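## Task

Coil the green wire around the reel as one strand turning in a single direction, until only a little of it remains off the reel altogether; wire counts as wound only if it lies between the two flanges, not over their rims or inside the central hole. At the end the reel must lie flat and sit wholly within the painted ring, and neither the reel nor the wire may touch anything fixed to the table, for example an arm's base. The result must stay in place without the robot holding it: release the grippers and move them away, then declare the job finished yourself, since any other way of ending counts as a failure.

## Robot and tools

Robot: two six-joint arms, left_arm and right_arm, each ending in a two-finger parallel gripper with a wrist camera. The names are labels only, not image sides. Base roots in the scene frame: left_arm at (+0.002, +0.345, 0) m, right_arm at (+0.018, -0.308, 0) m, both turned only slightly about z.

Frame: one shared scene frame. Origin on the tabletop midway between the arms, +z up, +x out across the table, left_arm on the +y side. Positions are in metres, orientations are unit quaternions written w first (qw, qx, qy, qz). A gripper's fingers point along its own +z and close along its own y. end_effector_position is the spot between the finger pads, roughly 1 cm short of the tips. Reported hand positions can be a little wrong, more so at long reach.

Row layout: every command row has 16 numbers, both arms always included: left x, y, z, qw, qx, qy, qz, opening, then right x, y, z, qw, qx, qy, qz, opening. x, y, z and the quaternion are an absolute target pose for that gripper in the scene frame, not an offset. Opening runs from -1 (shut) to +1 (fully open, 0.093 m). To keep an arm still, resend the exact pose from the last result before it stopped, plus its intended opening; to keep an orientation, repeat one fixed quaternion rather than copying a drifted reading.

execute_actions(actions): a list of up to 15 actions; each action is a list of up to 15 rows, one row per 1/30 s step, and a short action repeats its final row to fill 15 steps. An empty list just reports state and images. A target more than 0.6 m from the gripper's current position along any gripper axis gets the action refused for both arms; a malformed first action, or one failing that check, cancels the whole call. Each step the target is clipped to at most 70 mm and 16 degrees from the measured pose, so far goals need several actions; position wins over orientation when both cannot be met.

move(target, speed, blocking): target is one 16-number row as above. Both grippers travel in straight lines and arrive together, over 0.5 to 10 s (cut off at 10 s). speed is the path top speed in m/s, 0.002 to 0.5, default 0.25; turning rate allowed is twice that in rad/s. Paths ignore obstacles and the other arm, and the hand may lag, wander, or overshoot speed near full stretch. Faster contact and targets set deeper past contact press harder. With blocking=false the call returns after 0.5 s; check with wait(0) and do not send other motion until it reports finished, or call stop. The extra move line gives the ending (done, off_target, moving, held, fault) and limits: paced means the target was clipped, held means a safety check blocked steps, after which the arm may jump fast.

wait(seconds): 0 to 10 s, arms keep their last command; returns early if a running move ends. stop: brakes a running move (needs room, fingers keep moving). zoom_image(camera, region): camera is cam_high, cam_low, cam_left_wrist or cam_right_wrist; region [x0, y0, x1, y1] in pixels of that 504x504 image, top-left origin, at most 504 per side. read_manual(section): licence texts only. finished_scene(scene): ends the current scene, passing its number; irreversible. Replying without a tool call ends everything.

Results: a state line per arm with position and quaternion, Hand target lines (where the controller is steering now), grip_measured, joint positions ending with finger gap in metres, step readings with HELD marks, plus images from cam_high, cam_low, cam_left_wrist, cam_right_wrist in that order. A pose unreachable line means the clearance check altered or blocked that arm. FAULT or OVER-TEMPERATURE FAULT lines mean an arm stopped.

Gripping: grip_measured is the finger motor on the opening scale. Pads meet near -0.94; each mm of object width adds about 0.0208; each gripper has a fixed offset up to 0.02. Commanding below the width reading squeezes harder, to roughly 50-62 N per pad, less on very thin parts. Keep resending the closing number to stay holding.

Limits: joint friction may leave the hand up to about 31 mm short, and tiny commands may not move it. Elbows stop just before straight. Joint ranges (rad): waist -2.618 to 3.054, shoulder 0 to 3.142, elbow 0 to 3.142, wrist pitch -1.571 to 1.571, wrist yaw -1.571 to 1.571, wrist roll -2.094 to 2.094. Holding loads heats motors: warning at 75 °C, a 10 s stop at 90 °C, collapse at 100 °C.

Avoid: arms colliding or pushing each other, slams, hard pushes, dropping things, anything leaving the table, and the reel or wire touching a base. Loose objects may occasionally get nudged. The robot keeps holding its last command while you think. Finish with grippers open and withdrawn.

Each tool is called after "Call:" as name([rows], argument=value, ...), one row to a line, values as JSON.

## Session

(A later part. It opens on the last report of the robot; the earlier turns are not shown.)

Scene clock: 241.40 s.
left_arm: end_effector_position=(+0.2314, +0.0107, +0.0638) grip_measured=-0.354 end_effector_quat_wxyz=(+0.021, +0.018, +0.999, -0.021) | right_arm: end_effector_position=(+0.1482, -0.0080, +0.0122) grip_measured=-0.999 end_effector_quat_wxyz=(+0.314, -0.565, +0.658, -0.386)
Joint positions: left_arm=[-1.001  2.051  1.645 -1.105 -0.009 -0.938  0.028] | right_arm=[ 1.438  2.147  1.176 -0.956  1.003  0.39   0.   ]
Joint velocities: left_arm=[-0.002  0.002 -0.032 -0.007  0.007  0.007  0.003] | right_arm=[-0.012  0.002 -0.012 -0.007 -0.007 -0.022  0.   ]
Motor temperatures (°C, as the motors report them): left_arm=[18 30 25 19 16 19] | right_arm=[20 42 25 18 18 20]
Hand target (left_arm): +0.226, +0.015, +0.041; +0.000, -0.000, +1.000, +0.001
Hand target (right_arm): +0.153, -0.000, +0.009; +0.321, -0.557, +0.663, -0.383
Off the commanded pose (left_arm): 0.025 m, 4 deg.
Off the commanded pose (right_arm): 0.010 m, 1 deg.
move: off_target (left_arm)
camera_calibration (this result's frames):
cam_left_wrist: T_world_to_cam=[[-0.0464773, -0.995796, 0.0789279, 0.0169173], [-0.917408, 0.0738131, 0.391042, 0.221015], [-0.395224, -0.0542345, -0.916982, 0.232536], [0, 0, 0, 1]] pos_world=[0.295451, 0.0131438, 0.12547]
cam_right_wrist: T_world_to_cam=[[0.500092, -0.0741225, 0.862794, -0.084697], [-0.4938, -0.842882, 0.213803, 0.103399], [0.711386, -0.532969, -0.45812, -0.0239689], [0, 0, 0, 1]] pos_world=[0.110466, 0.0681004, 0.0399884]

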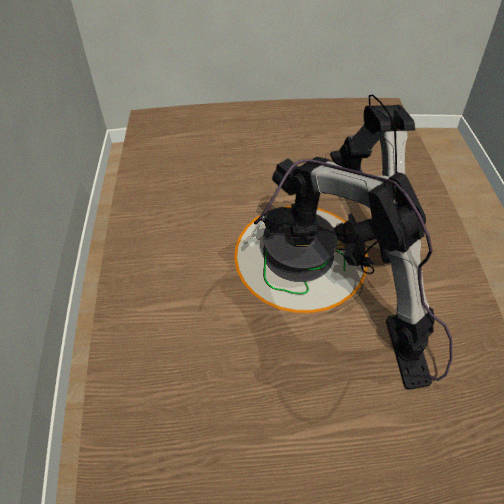

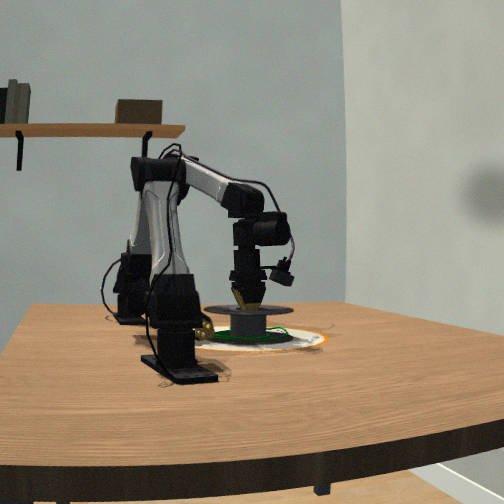

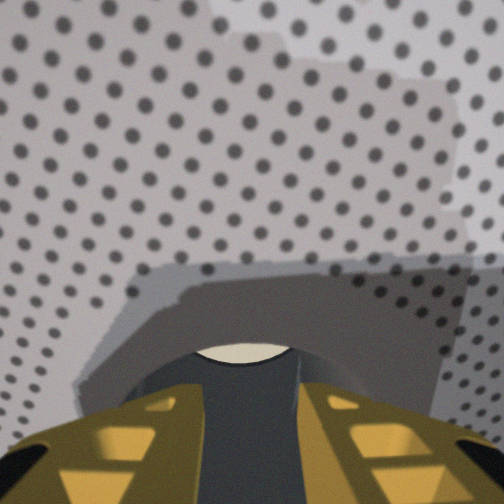

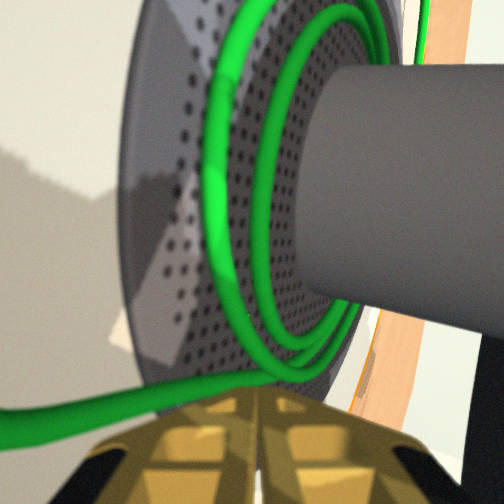

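Call:
move(target=[0.226,0.014,0.04,0,-0.485,0.875,0,0.1,0.153,0.0,0.009,0.321,-0.557,0.663,-0.383,-1], speed=0.4)

Scene clock: 243.77 s.
left_arm: end_effector_position=(+0.2310, +0.0123, +0.0647) grip_measured=-0.309 end_effector_quat_wxyz=(+0.009, -0.470, +0.882, -0.026) | right_arm: end_effector_position=(+0.1483, -0.0080, +0.0124) grip_measured=-0.999 end_effector_quat_wxyz=(+0.315, -0.565, +0.658, -0.386)
Joint positions: left_arm=[-1.001  2.049  1.645 -1.113 -0.013 -1.951  0.03 ] | right_arm=[ 1.438  2.147  1.176 -0.956  1.004  0.39   0.   ]
Joint velocities: left_arm=[ 0.007  0.002 -0.017 -0.022 -0.022 -0.037  0.001] | right_arm=[ 0.007  0.012 -0.002  0.022 -0.007 -0.095  0.   ]
Motor temperatures (°C, as the motors report them): left_arm=[18 30 25 19 16 19] | right_arm=[20 42 25 18 18 20]
Hand target (left_arm): +0.226, +0.015, +0.041; +0.001, -0.485, +0.875, +0.000
Hand target (right_arm): +0.153, -0.000, +0.009; +0.321, -0.557, +0.663, -0.383
Off the commanded pose (left_arm): 0.025 m, 4 deg.
Off the commanded pose (right_arm): 0.010 m, 1 deg.
move: off_target (left_arm)
camera_calibration (this result's frames):
cam_left_wrist: T_world_to_cam=[[0.821172, -0.563216, 0.0919981, -0.188131], [-0.541675, -0.718499, 0.436288, 0.140146], [-0.179624, -0.4081, -0.895092, 0.186486], [0, 0, 0, 1]] pos_world=[0.263899, 0.070842, 0.123086]
cam_right_wrist: T_world_to_cam=[[0.499196, -0.073961, 0.863327, -0.084747], [-0.493692, -0.843088, 0.213237, 0.103457], [0.712089, -0.532665, -0.45738, -0.0240497], [0, 0, 0, 1]] pos_world=[0.110507, 0.0681449, 0.0401036]

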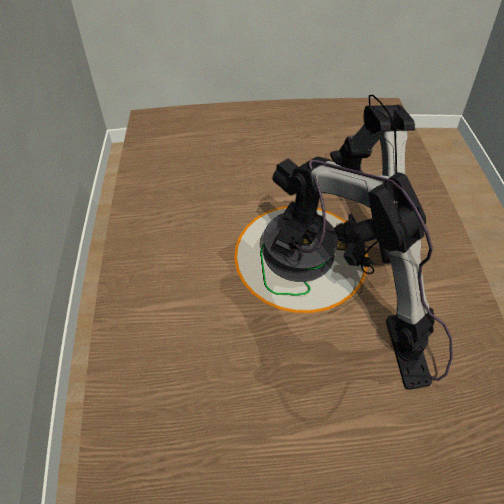

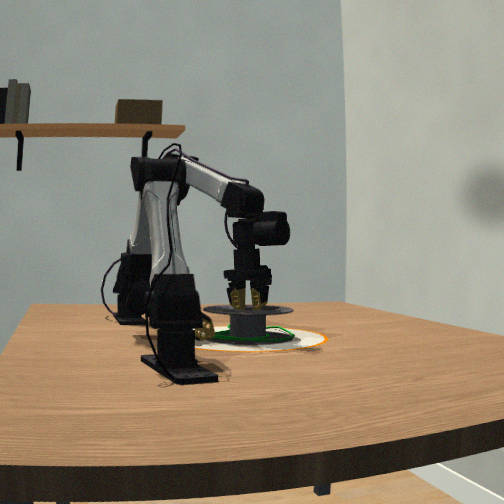

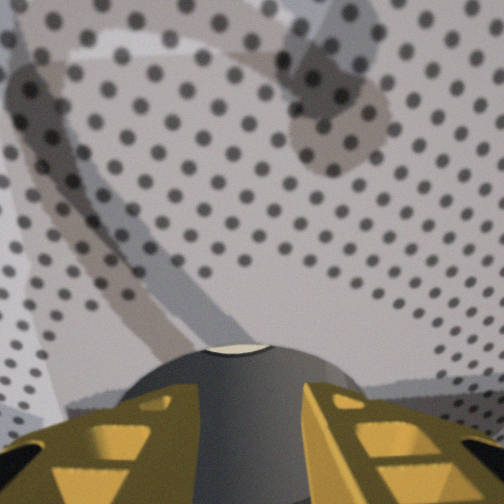

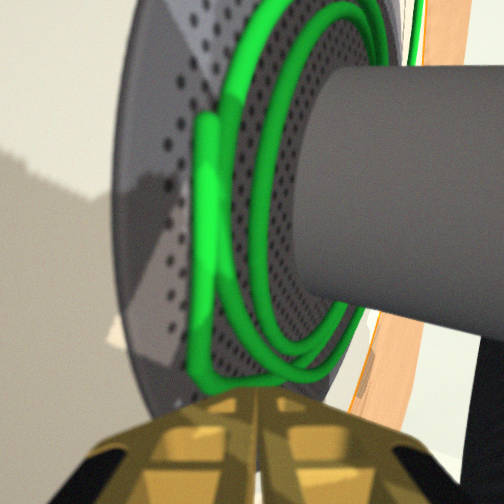

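Call:
move(target=[0.229,0.012,0.048,0,-0.485,0.875,0,-1,0.153,0.0,0.009,0.321,-0.557,0.663,-0.383,-1], speed=0.15)

Call:
move(target=[0.229,0.012,0.046,0,0.5,0.866,0,-1,0.153,0.0,0.009,0.321,-0.557,0.663,-0.383,-1], speed=0.5)

Call:
move(target=[0.228,0.013,0.04,0,0.5,0.866,0,0.1,0.153,0.0,0.009,0.321,-0.557,0.663,-0.383,-1], speed=0.15)

Scene clock: 248.13 s.
left_arm: end_effector_position=(+0.2311, +0.0120, +0.0581) grip_measured=-0.999 end_effector_quat_wxyz=(+0.007, -0.482, +0.876, -0.016) | right_arm: end_effector_position=(+0.1483, -0.0080, +0.0124) grip_measured=-0.999 end_effector_quat_wxyz=(+0.315, -0.565, +0.658, -0.386)
Joint positions: left_arm=[-1.001  2.074  1.657 -1.121 -0.012 -1.978  0.   ] | right_arm=[ 1.438  2.147  1.176 -0.956  1.004  0.39   0.   ]
Joint velocities: left_arm=[ 0.002 -0.012 -0.017  0.022  0.022  0.022  0.   ] | right_arm=[-0.002 -0.007 -0.012 -0.037 -0.007 -0.022  0.   ]
Motor temperatures (°C, as the motors report them): left_arm=[18 30 25 19 16 19] | right_arm=[20 41 25 18 18 20]
Hand target (left_arm): +0.229, +0.012, +0.048; +0.000, -0.485, +0.875, -0.000
Hand target (right_arm): +0.153, -0.000, +0.009; +0.321, -0.557, +0.663, -0.383
Off the commanded pose (left_arm): 0.010 m, 2 deg.
Off the commanded pose (right_arm): 0.010 m, 1 deg.
move: done
camera_calibration (this result's frames):
cam_left_wrist: T_world_to_cam=[[0.837179, -0.542095, 0.0725532, -0.190574], [-0.516325, -0.739596, 0.431748, 0.137519], [-0.180389, -0.398912, -0.899071, 0.180693], [0, 0, 0, 1]] pos_world=[0.263144, 0.0704797, 0.116909]
cam_right_wrist: T_world_to_cam=[[0.499196, -0.073961, 0.863327, -0.084747], [-0.493692, -0.843088, 0.213237, 0.103457], [0.712089, -0.532665, -0.45738, -0.0240497], [0, 0, 0, 1]] pos_world=[0.110507, 0.0681449, 0.0401036]

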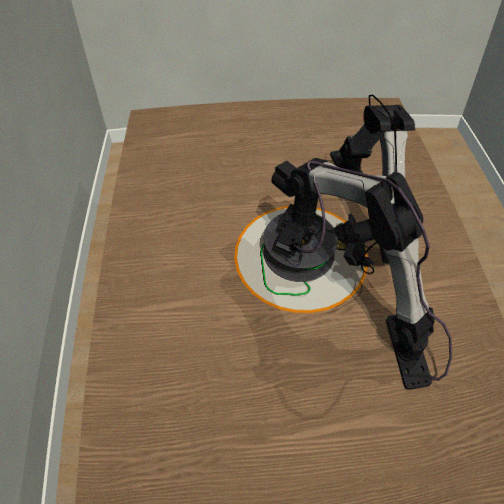

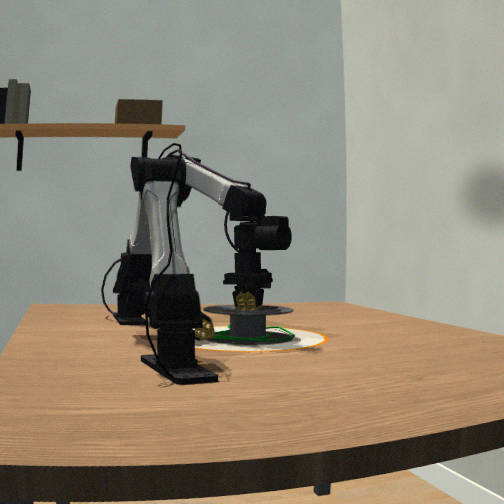

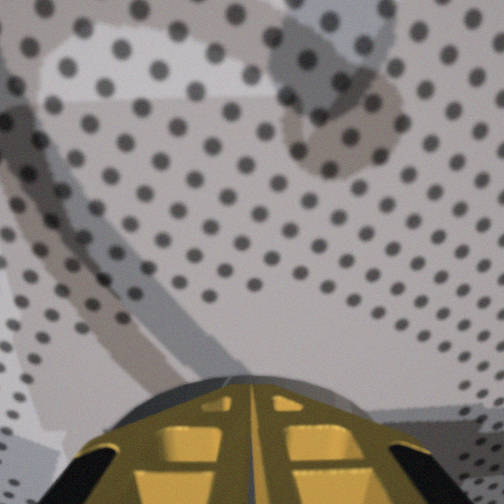

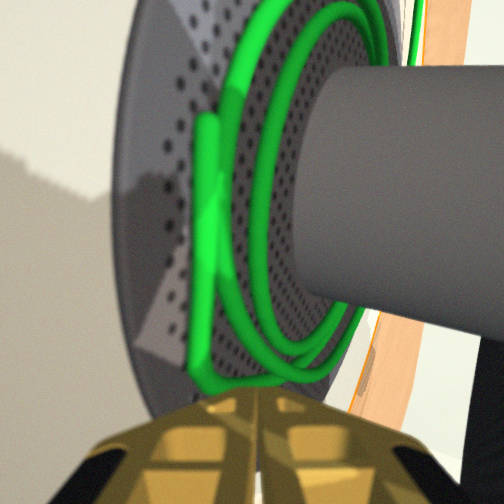

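Scene clock: 250.93 s.
left_arm: end_effector_position=(+0.2303, +0.0107, +0.0581) grip_measured=-0.999 end_effector_quat_wxyz=(+0.017, +0.495, +0.869, -0.006) | right_arm: end_effector_position=(+0.1483, -0.0078, +0.0123) grip_measured=-0.999 end_effector_quat_wxyz=(+0.315, -0.565, +0.658, -0.386)
Joint positions: left_arm=[-1.001  2.074  1.657 -1.118 -0.003  0.062  0.   ] | right_arm=[ 1.438  2.147  1.176 -0.955  1.004  0.39   0.   ]
Joint velocities: left_arm=[ 0.002 -0.017 -0.007 -0.022 -0.022  0.037  0.   ] | right_arm=[-0.007 -0.012 -0.012 -0.066 -0.037 -0.037  0.   ]
Motor temperatures (°C, as the motors report them): left_arm=[18 31 25 19 16 19] | right_arm=[20 41 25 18 18 20]
Hand target (left_arm): +0.229, +0.012, +0.046; +0.000, +0.500, +0.866, -0.000
Hand target (right_arm): +0.153, -0.000, +0.009; +0.321, -0.557, +0.663, -0.383
Off the commanded pose (left_arm): 0.012 m, 2 deg.
Off the commanded pose (right_arm): 0.010 m, 1 deg.
move: off_target (left_arm)
camera_calibration (this result's frames):
cam_left_wrist: T_world_to_cam=[[-0.864716, -0.501272, 0.0315081, 0.203209], [-0.449058, 0.799694, 0.398543, 0.106151], [-0.224975, 0.330477, -0.916608, 0.18354], [0, 0, 0, 1]] pos_world=[0.264678, -0.043681, 0.119526]
cam_right_wrist: T_world_to_cam=[[0.499236, -0.0749481, 0.863218, -0.0846861], [-0.493682, -0.843332, 0.212296, 0.103624], [0.712068, -0.532142, -0.458022, -0.0239655], [0, 0, 0, 1]] pos_world=[0.110501, 0.0682894, 0.0401269]

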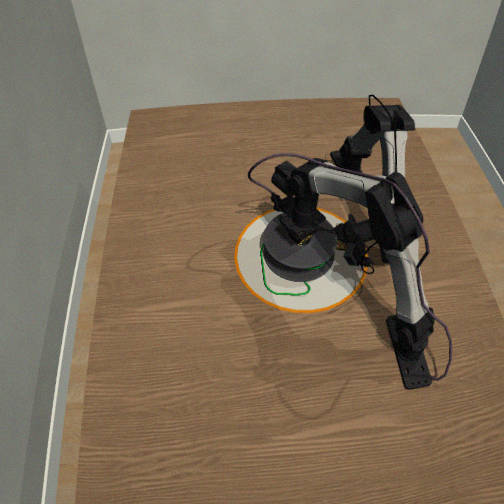

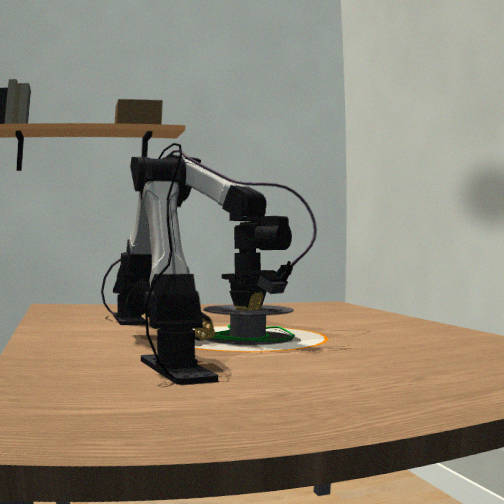

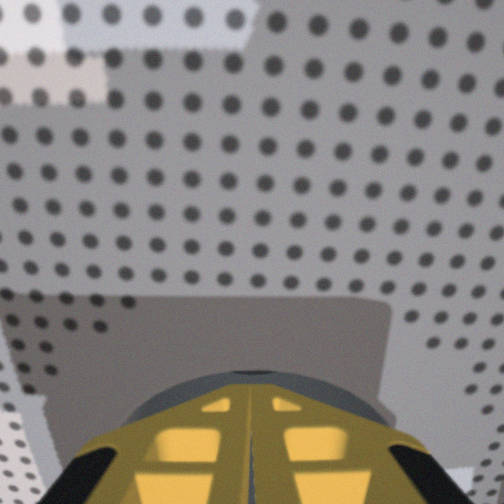

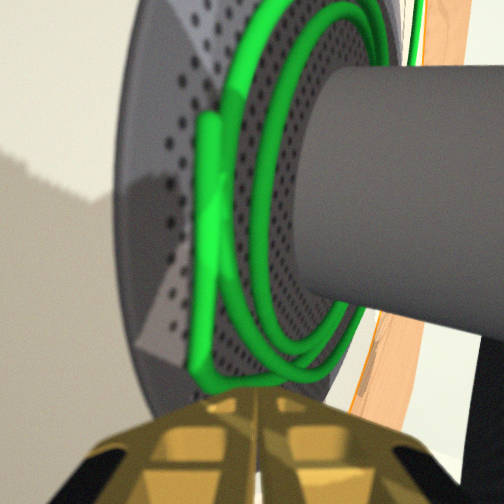

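Scene clock: 251.63 s.
left_arm: end_effector_position=(+0.2303, +0.0104, +0.0616) grip_measured=-0.475 end_effector_quat_wxyz=(+0.020, +0.495, +0.869, -0.008) | right_arm: end_effector_position=(+0.1483, -0.0077, +0.0123) grip_measured=-0.999 end_effector_quat_wxyz=(+0.315, -0.565, +0.658, -0.386)
Joint positions: left_arm=[-1.001  2.065  1.657 -1.119 -0.003  0.063  0.022] | right_arm=[ 1.438  2.147  1.176 -0.954  1.004  0.39   0.   ]
Joint velocities: left_arm=[-0.012 -0.002 -0.007  0.051 -0.051  0.007 -0.   ] | right_arm=[-0.002 -0.017  0.017  0.007 -0.051 -0.081  0.   ]
Motor temperatures (°C, as the motors report them): left_arm=[18 31 25 19 16 19] | right_arm=[20 41 25 18 18 20]
Hand target (left_arm): +0.228, +0.014, +0.041; -0.000, +0.500, +0.866, +0.000
Hand target (right_arm): +0.153, -0.000, +0.009; +0.321, -0.557, +0.663, -0.383
Off the commanded pose (left_arm): 0.022 m, 3 deg.
Off the commanded pose (right_arm): 0.010 m, 1 deg.
move: off_target (left_arm)
camera_calibration (this result's frames):
cam_left_wrist: T_world_to_cam=[[-0.865236, -0.500365, 0.0316558, 0.203087], [-0.449963, 0.802827, 0.391154, 0.105589], [-0.221134, 0.324197, -0.919781, 0.186218], [0, 0, 0, 1]] pos_world=[0.264409, -0.0435236, 0.123549]
cam_right_wrist: T_world_to_cam=[[0.49925, -0.0752771, 0.863182, -0.0846658], [-0.493679, -0.843412, 0.211982, 0.10368], [0.712061, -0.531967, -0.458236, -0.0239375], [0, 0, 0, 1]] pos_world=[0.110499, 0.0683376, 0.0401347]

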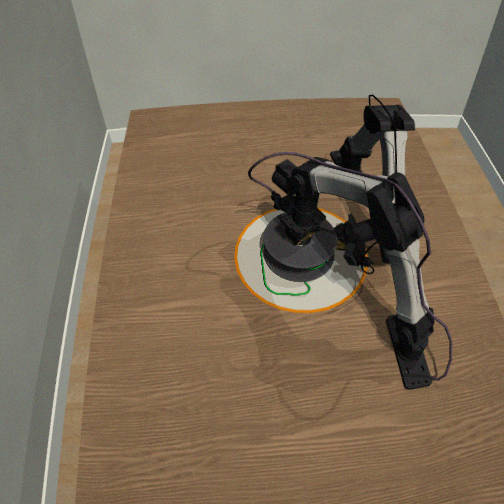

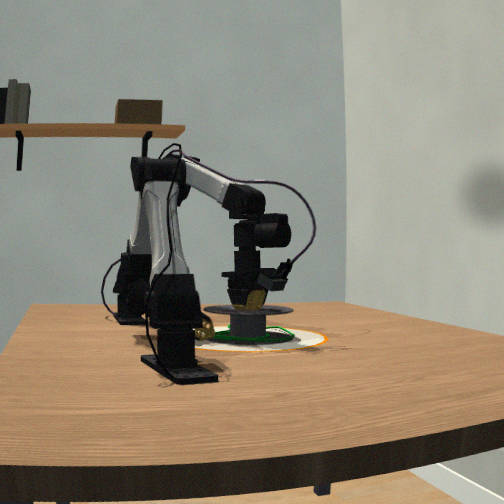

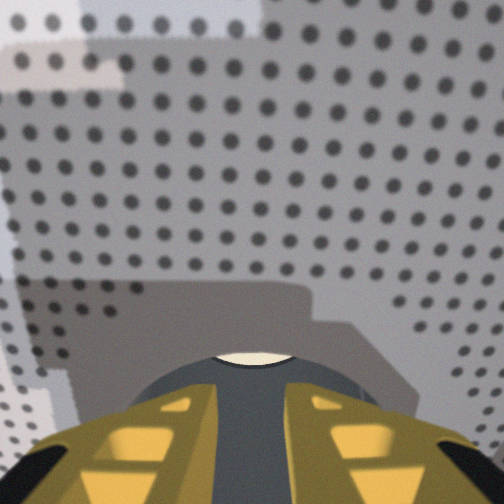

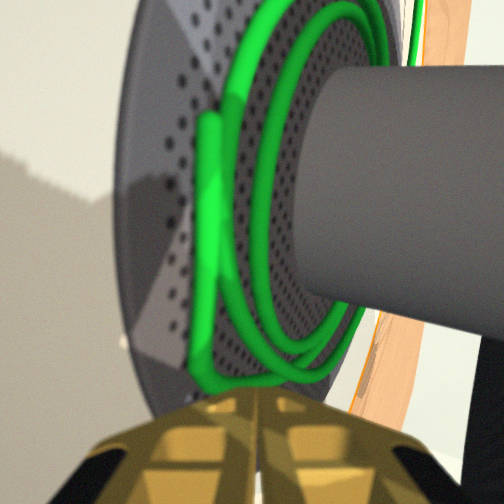

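Call:
move(target=[0.226,0.014,0.04,0,0.1305,0.9914,0,0.1,0.153,0.0,0.009,0.321,-0.557,0.663,-0.383,-1], speed=0.3)

Scene clock: 253.93 s.
left_arm: end_effector_position=(+0.2313, +0.0110, +0.0620) grip_measured=-0.457 end_effector_quat_wxyz=(+0.019, +0.144, +0.989, -0.013) | right_arm: end_effector_position=(+0.1483, -0.0076, +0.0122) grip_measured=-0.999 end_effector_quat_wxyz=(+0.315, -0.564, +0.658, -0.385)
Joint positions: left_arm=[-1.001  2.064  1.657 -1.119 -0.01  -0.684  0.023] | right_arm=[ 1.438  2.147  1.176 -0.953  1.004  0.39   0.   ]
Joint velocities: left_arm=[-0.002 -0.002  0.032 -0.037 -0.022  0.022  0.   ] | right_arm=[-0.007  0.002  0.032  0.037  0.022 -0.022  0.   ]
Motor temperatures (°C, as the motors report them): left_arm=[18 31 25 19 16 19] | right_arm=[20 41 25 18 18 20]
Hand target (left_arm): +0.226, +0.015, +0.041; +0.000, +0.130, +0.991, +0.001
Hand target (right_arm): +0.153, -0.000, +0.009; +0.321, -0.557, +0.663, -0.383
Off the commanded pose (left_arm): 0.023 m, 3 deg.
Off the commanded pose (right_arm): 0.009 m, 1 deg.
move: off_target (left_arm)
camera_calibration (this result's frames):
cam_left_wrist: T_world_to_cam=[[-0.29489, -0.95378, 0.0578163, 0.0757476], [-0.871632, 0.293298, 0.392727, 0.208441], [-0.391533, 0.0654169, -0.917836, 0.228807], [0, 0, 0, 1]] pos_world=[0.293607, -0.00385667, 0.123768]
cam_right_wrist: T_world_to_cam=[[0.49929, -0.0762641, 0.863072, -0.0846047], [-0.493669, -0.843654, 0.211041, 0.103847], [0.71204, -0.531443, -0.458877, -0.0238534], [0, 0, 0, 1]] pos_world=[0.110493, 0.0684821, 0.0401582]

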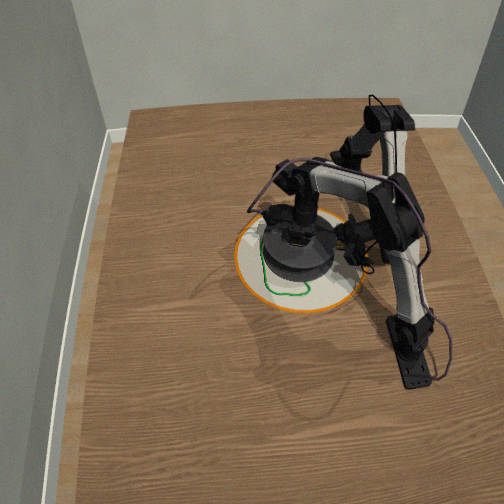

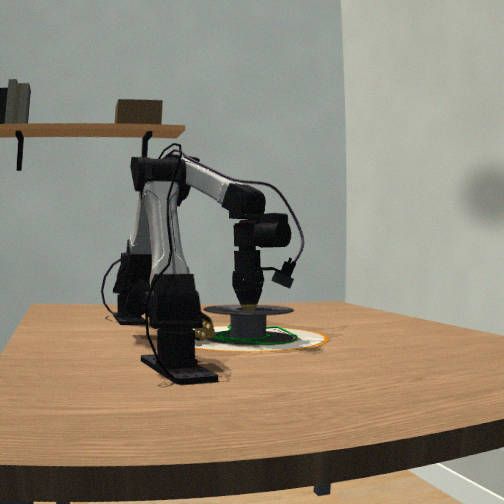

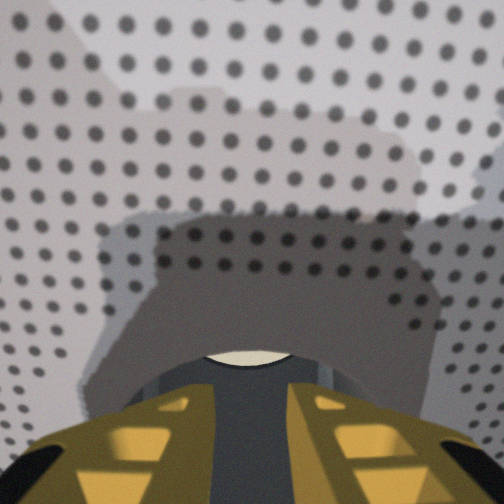

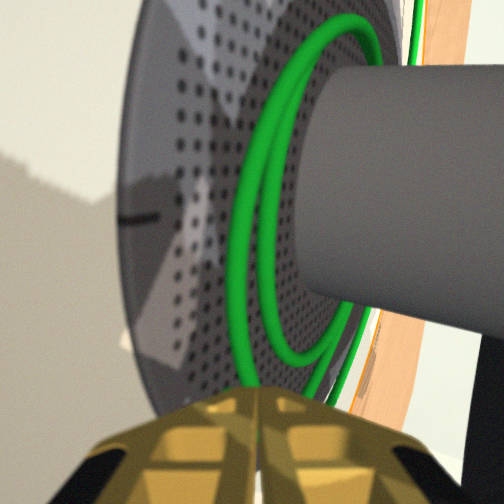

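Call:
move(target=[0.226,0.014,0.04,0,0.1305,0.9914,0,0.1,0.11,-0.005,0.03,0.321,-0.557,0.663,-0.383,-1], speed=0.1)

Call:
zoom_image(camera="cam_high", region=[220,190,400,330])

Scene clock: 255.77 s.
left_arm: end_effector_position=(+0.2314, +0.0110, +0.0625) grip_measured=-0.457 end_effector_quat_wxyz=(+0.019, +0.141, +0.990, -0.014) | right_arm: end_effector_position=(+0.1137, -0.0062, +0.0344) grip_measured=-0.999 end_effector_quat_wxyz=(+0.330, -0.555, +0.662, -0.382)
Joint positions: left_arm=[-1.001  2.063  1.657 -1.119 -0.01  -0.689  0.023] | right_arm=[ 1.548  2.147  1.256 -1.18   0.977  0.597  0.   ]
Joint velocities: left_arm=[-0.022 -0.007 -0.007 -0.022 -0.051 -0.051  0.001] | right_arm=[-0.007 -0.012  0.007  0.022 -0.051 -0.007  0.   ]
Motor temperatures (°C, as the motors report them): left_arm=[18 31 25 19 16 19] | right_arm=[20 41 25 18 18 20]
Hand target (left_arm): +0.226, +0.015, +0.041; +0.000, +0.130, +0.991, +0.001
Hand target (right_arm): +0.111, -0.005, +0.031; +0.323, -0.556, +0.662, -0.385
Off the commanded pose (left_arm): 0.023 m, 3 deg.
Off the commanded pose (right_arm): 0.006 m, 1 deg.
move: off_target (left_arm)
camera_calibration (this result's frames):
cam_left_wrist: T_world_to_cam=[[-0.289827, -0.955292, 0.0584574, 0.0745407], [-0.873499, 0.288986, 0.391773, 0.208886], [-0.391151, 0.0624842, -0.918203, 0.229214], [0, 0, 0, 1]] pos_world=[0.293723, -0.00347913, 0.124271]
cam_right_wrist: T_world_to_cam=[[0.481279, -0.103293, 0.87046, -0.0847591], [-0.500875, -0.847356, 0.176383, 0.0852064], [0.719371, -0.520882, -0.459552, 0.010945], [0, 0, 0, 1]] pos_world=[0.075597, 0.0691462, 0.0637803]

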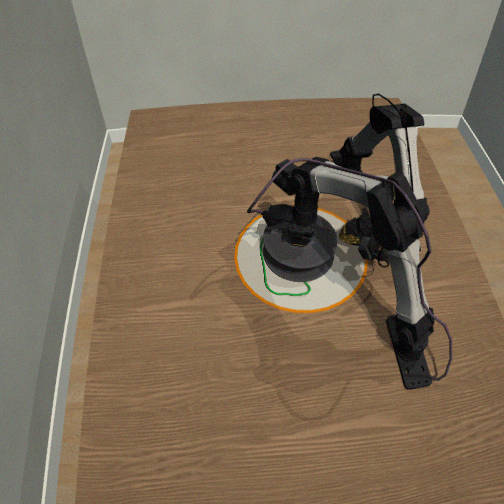

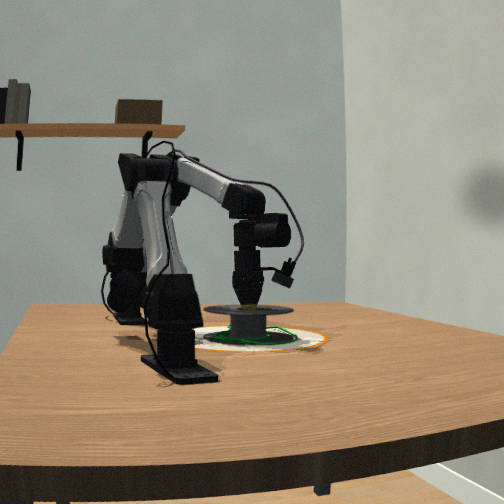

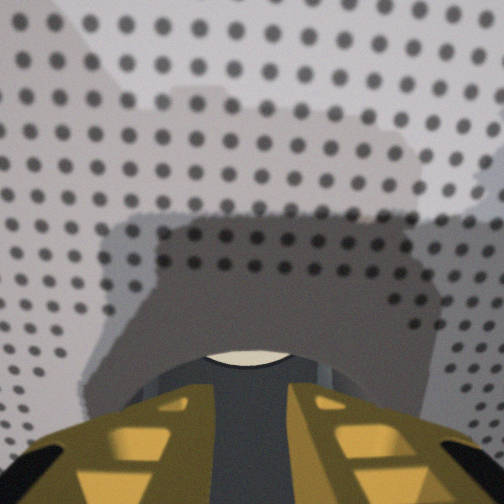

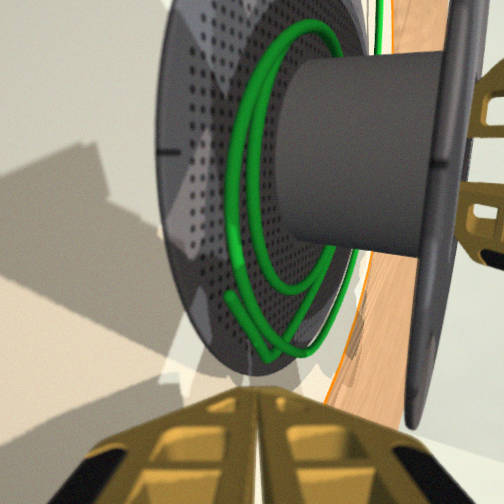

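Region (220, 190, 400, 330) of cam_high's 504x504 image, scaled by 2.800, with more detail than that image has.

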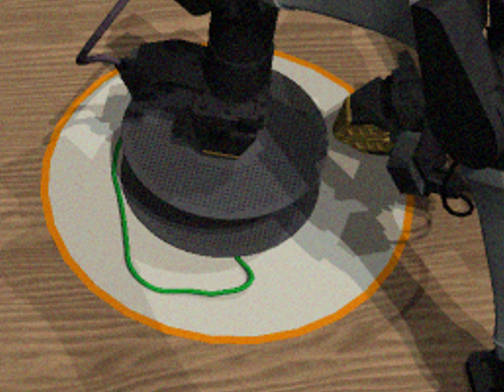

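Call:
move(target=[0.226,0.014,0.04,0,0.866,0.5,0,0.1,0.09,-0.005,0.04,0.321,-0.557,0.663,-0.383,-1], speed=0.45)

Call:
zoom_image(camera="cam_high", region=[220,190,400,330])

Scene clock: 260.73 s.
left_arm: end_effector_position=(+0.2282, +0.0086, +0.0625) grip_measured=-0.414 end_effector_quat_wxyz=(+0.024, +0.856, +0.517, -0.006) | right_arm: end_effector_position=(+0.0948, -0.0066, +0.0457) grip_measured=-0.999 end_effector_quat_wxyz=(+0.329, -0.553, +0.665, -0.379)
Joint positions: left_arm=[-1.001  2.063  1.657 -1.118  0.014  1.081  0.025] | right_arm=[ 1.603  2.147  1.304 -1.291  0.944  0.683  0.   ]
Joint velocities: left_arm=[-0.022 -0.017  0.007 -0.066  0.007 -0.051 -0.   ] | right_arm=[ 0.007  0.002 -0.007  0.037  0.007 -0.022  0.   ]
Motor temperatures (°C, as the motors report them): left_arm=[18 31 25 19 16 19] | right_arm=[20 41 25 18 18 20]
Hand target (left_arm): +0.226, +0.015, +0.041; -0.001, +0.866, +0.500, -0.000
Hand target (right_arm): +0.090, -0.005, +0.040; +0.322, -0.557, +0.663, -0.384
Off the commanded pose (left_arm): 0.023 m, 4 deg.
Off the commanded pose (right_arm): 0.008 m, 1 deg.
move: off_target (left_arm)
camera_calibration (this result's frames):
cam_left_wrist: T_world_to_cam=[[-0.880547, 0.473954, 0.0022055, 0.197279], [0.435111, 0.806519, 0.400258, -0.096809], [0.187925, 0.353406, -0.9164, 0.0933725], [0, 0, 0, 1]] pos_world=[0.198289, -0.0484212, 0.12388]
cam_right_wrist: T_world_to_cam=[[0.484918, -0.111561, 0.867415, -0.0857559], [-0.503962, -0.846244, 0.172896, 0.0739131], [0.714756, -0.520985, -0.466582, 0.0303003], [0, 0, 0, 1]] pos_world=[0.0571767, 0.0687675, 0.0757442]

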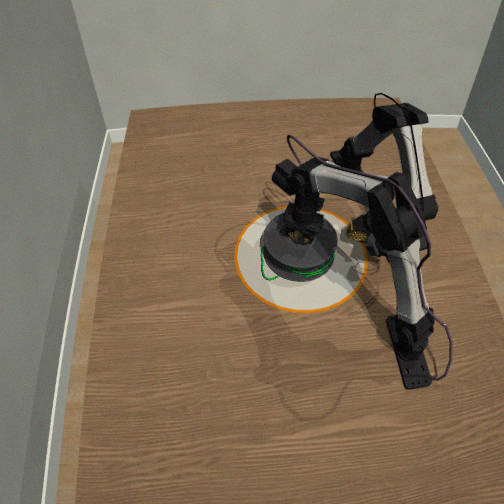

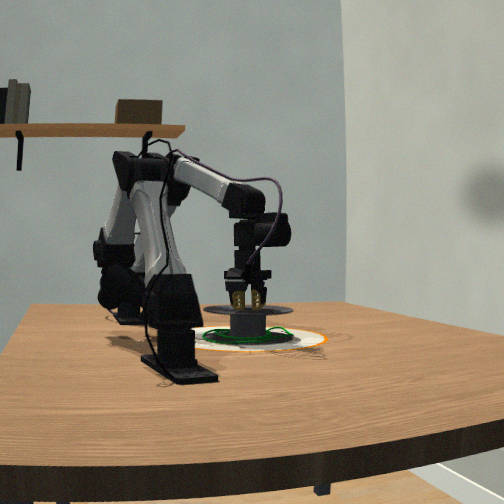

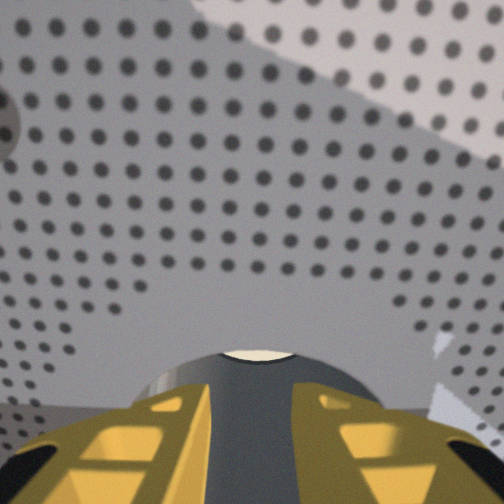

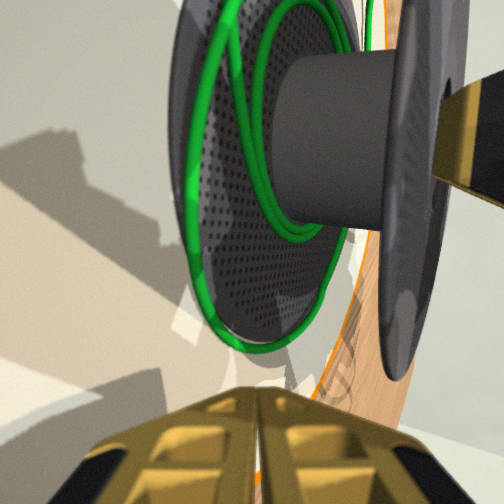

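Region (220, 190, 400, 330) of cam_high's 504x504 image, scaled by 2.800, with more detail than that image has.

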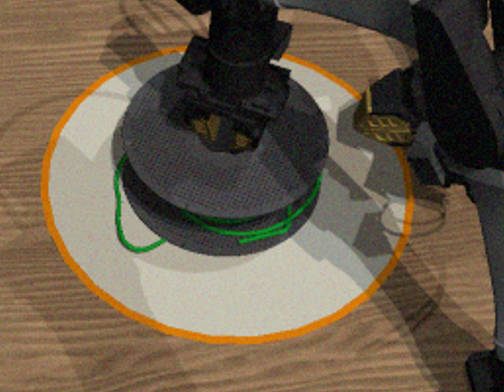

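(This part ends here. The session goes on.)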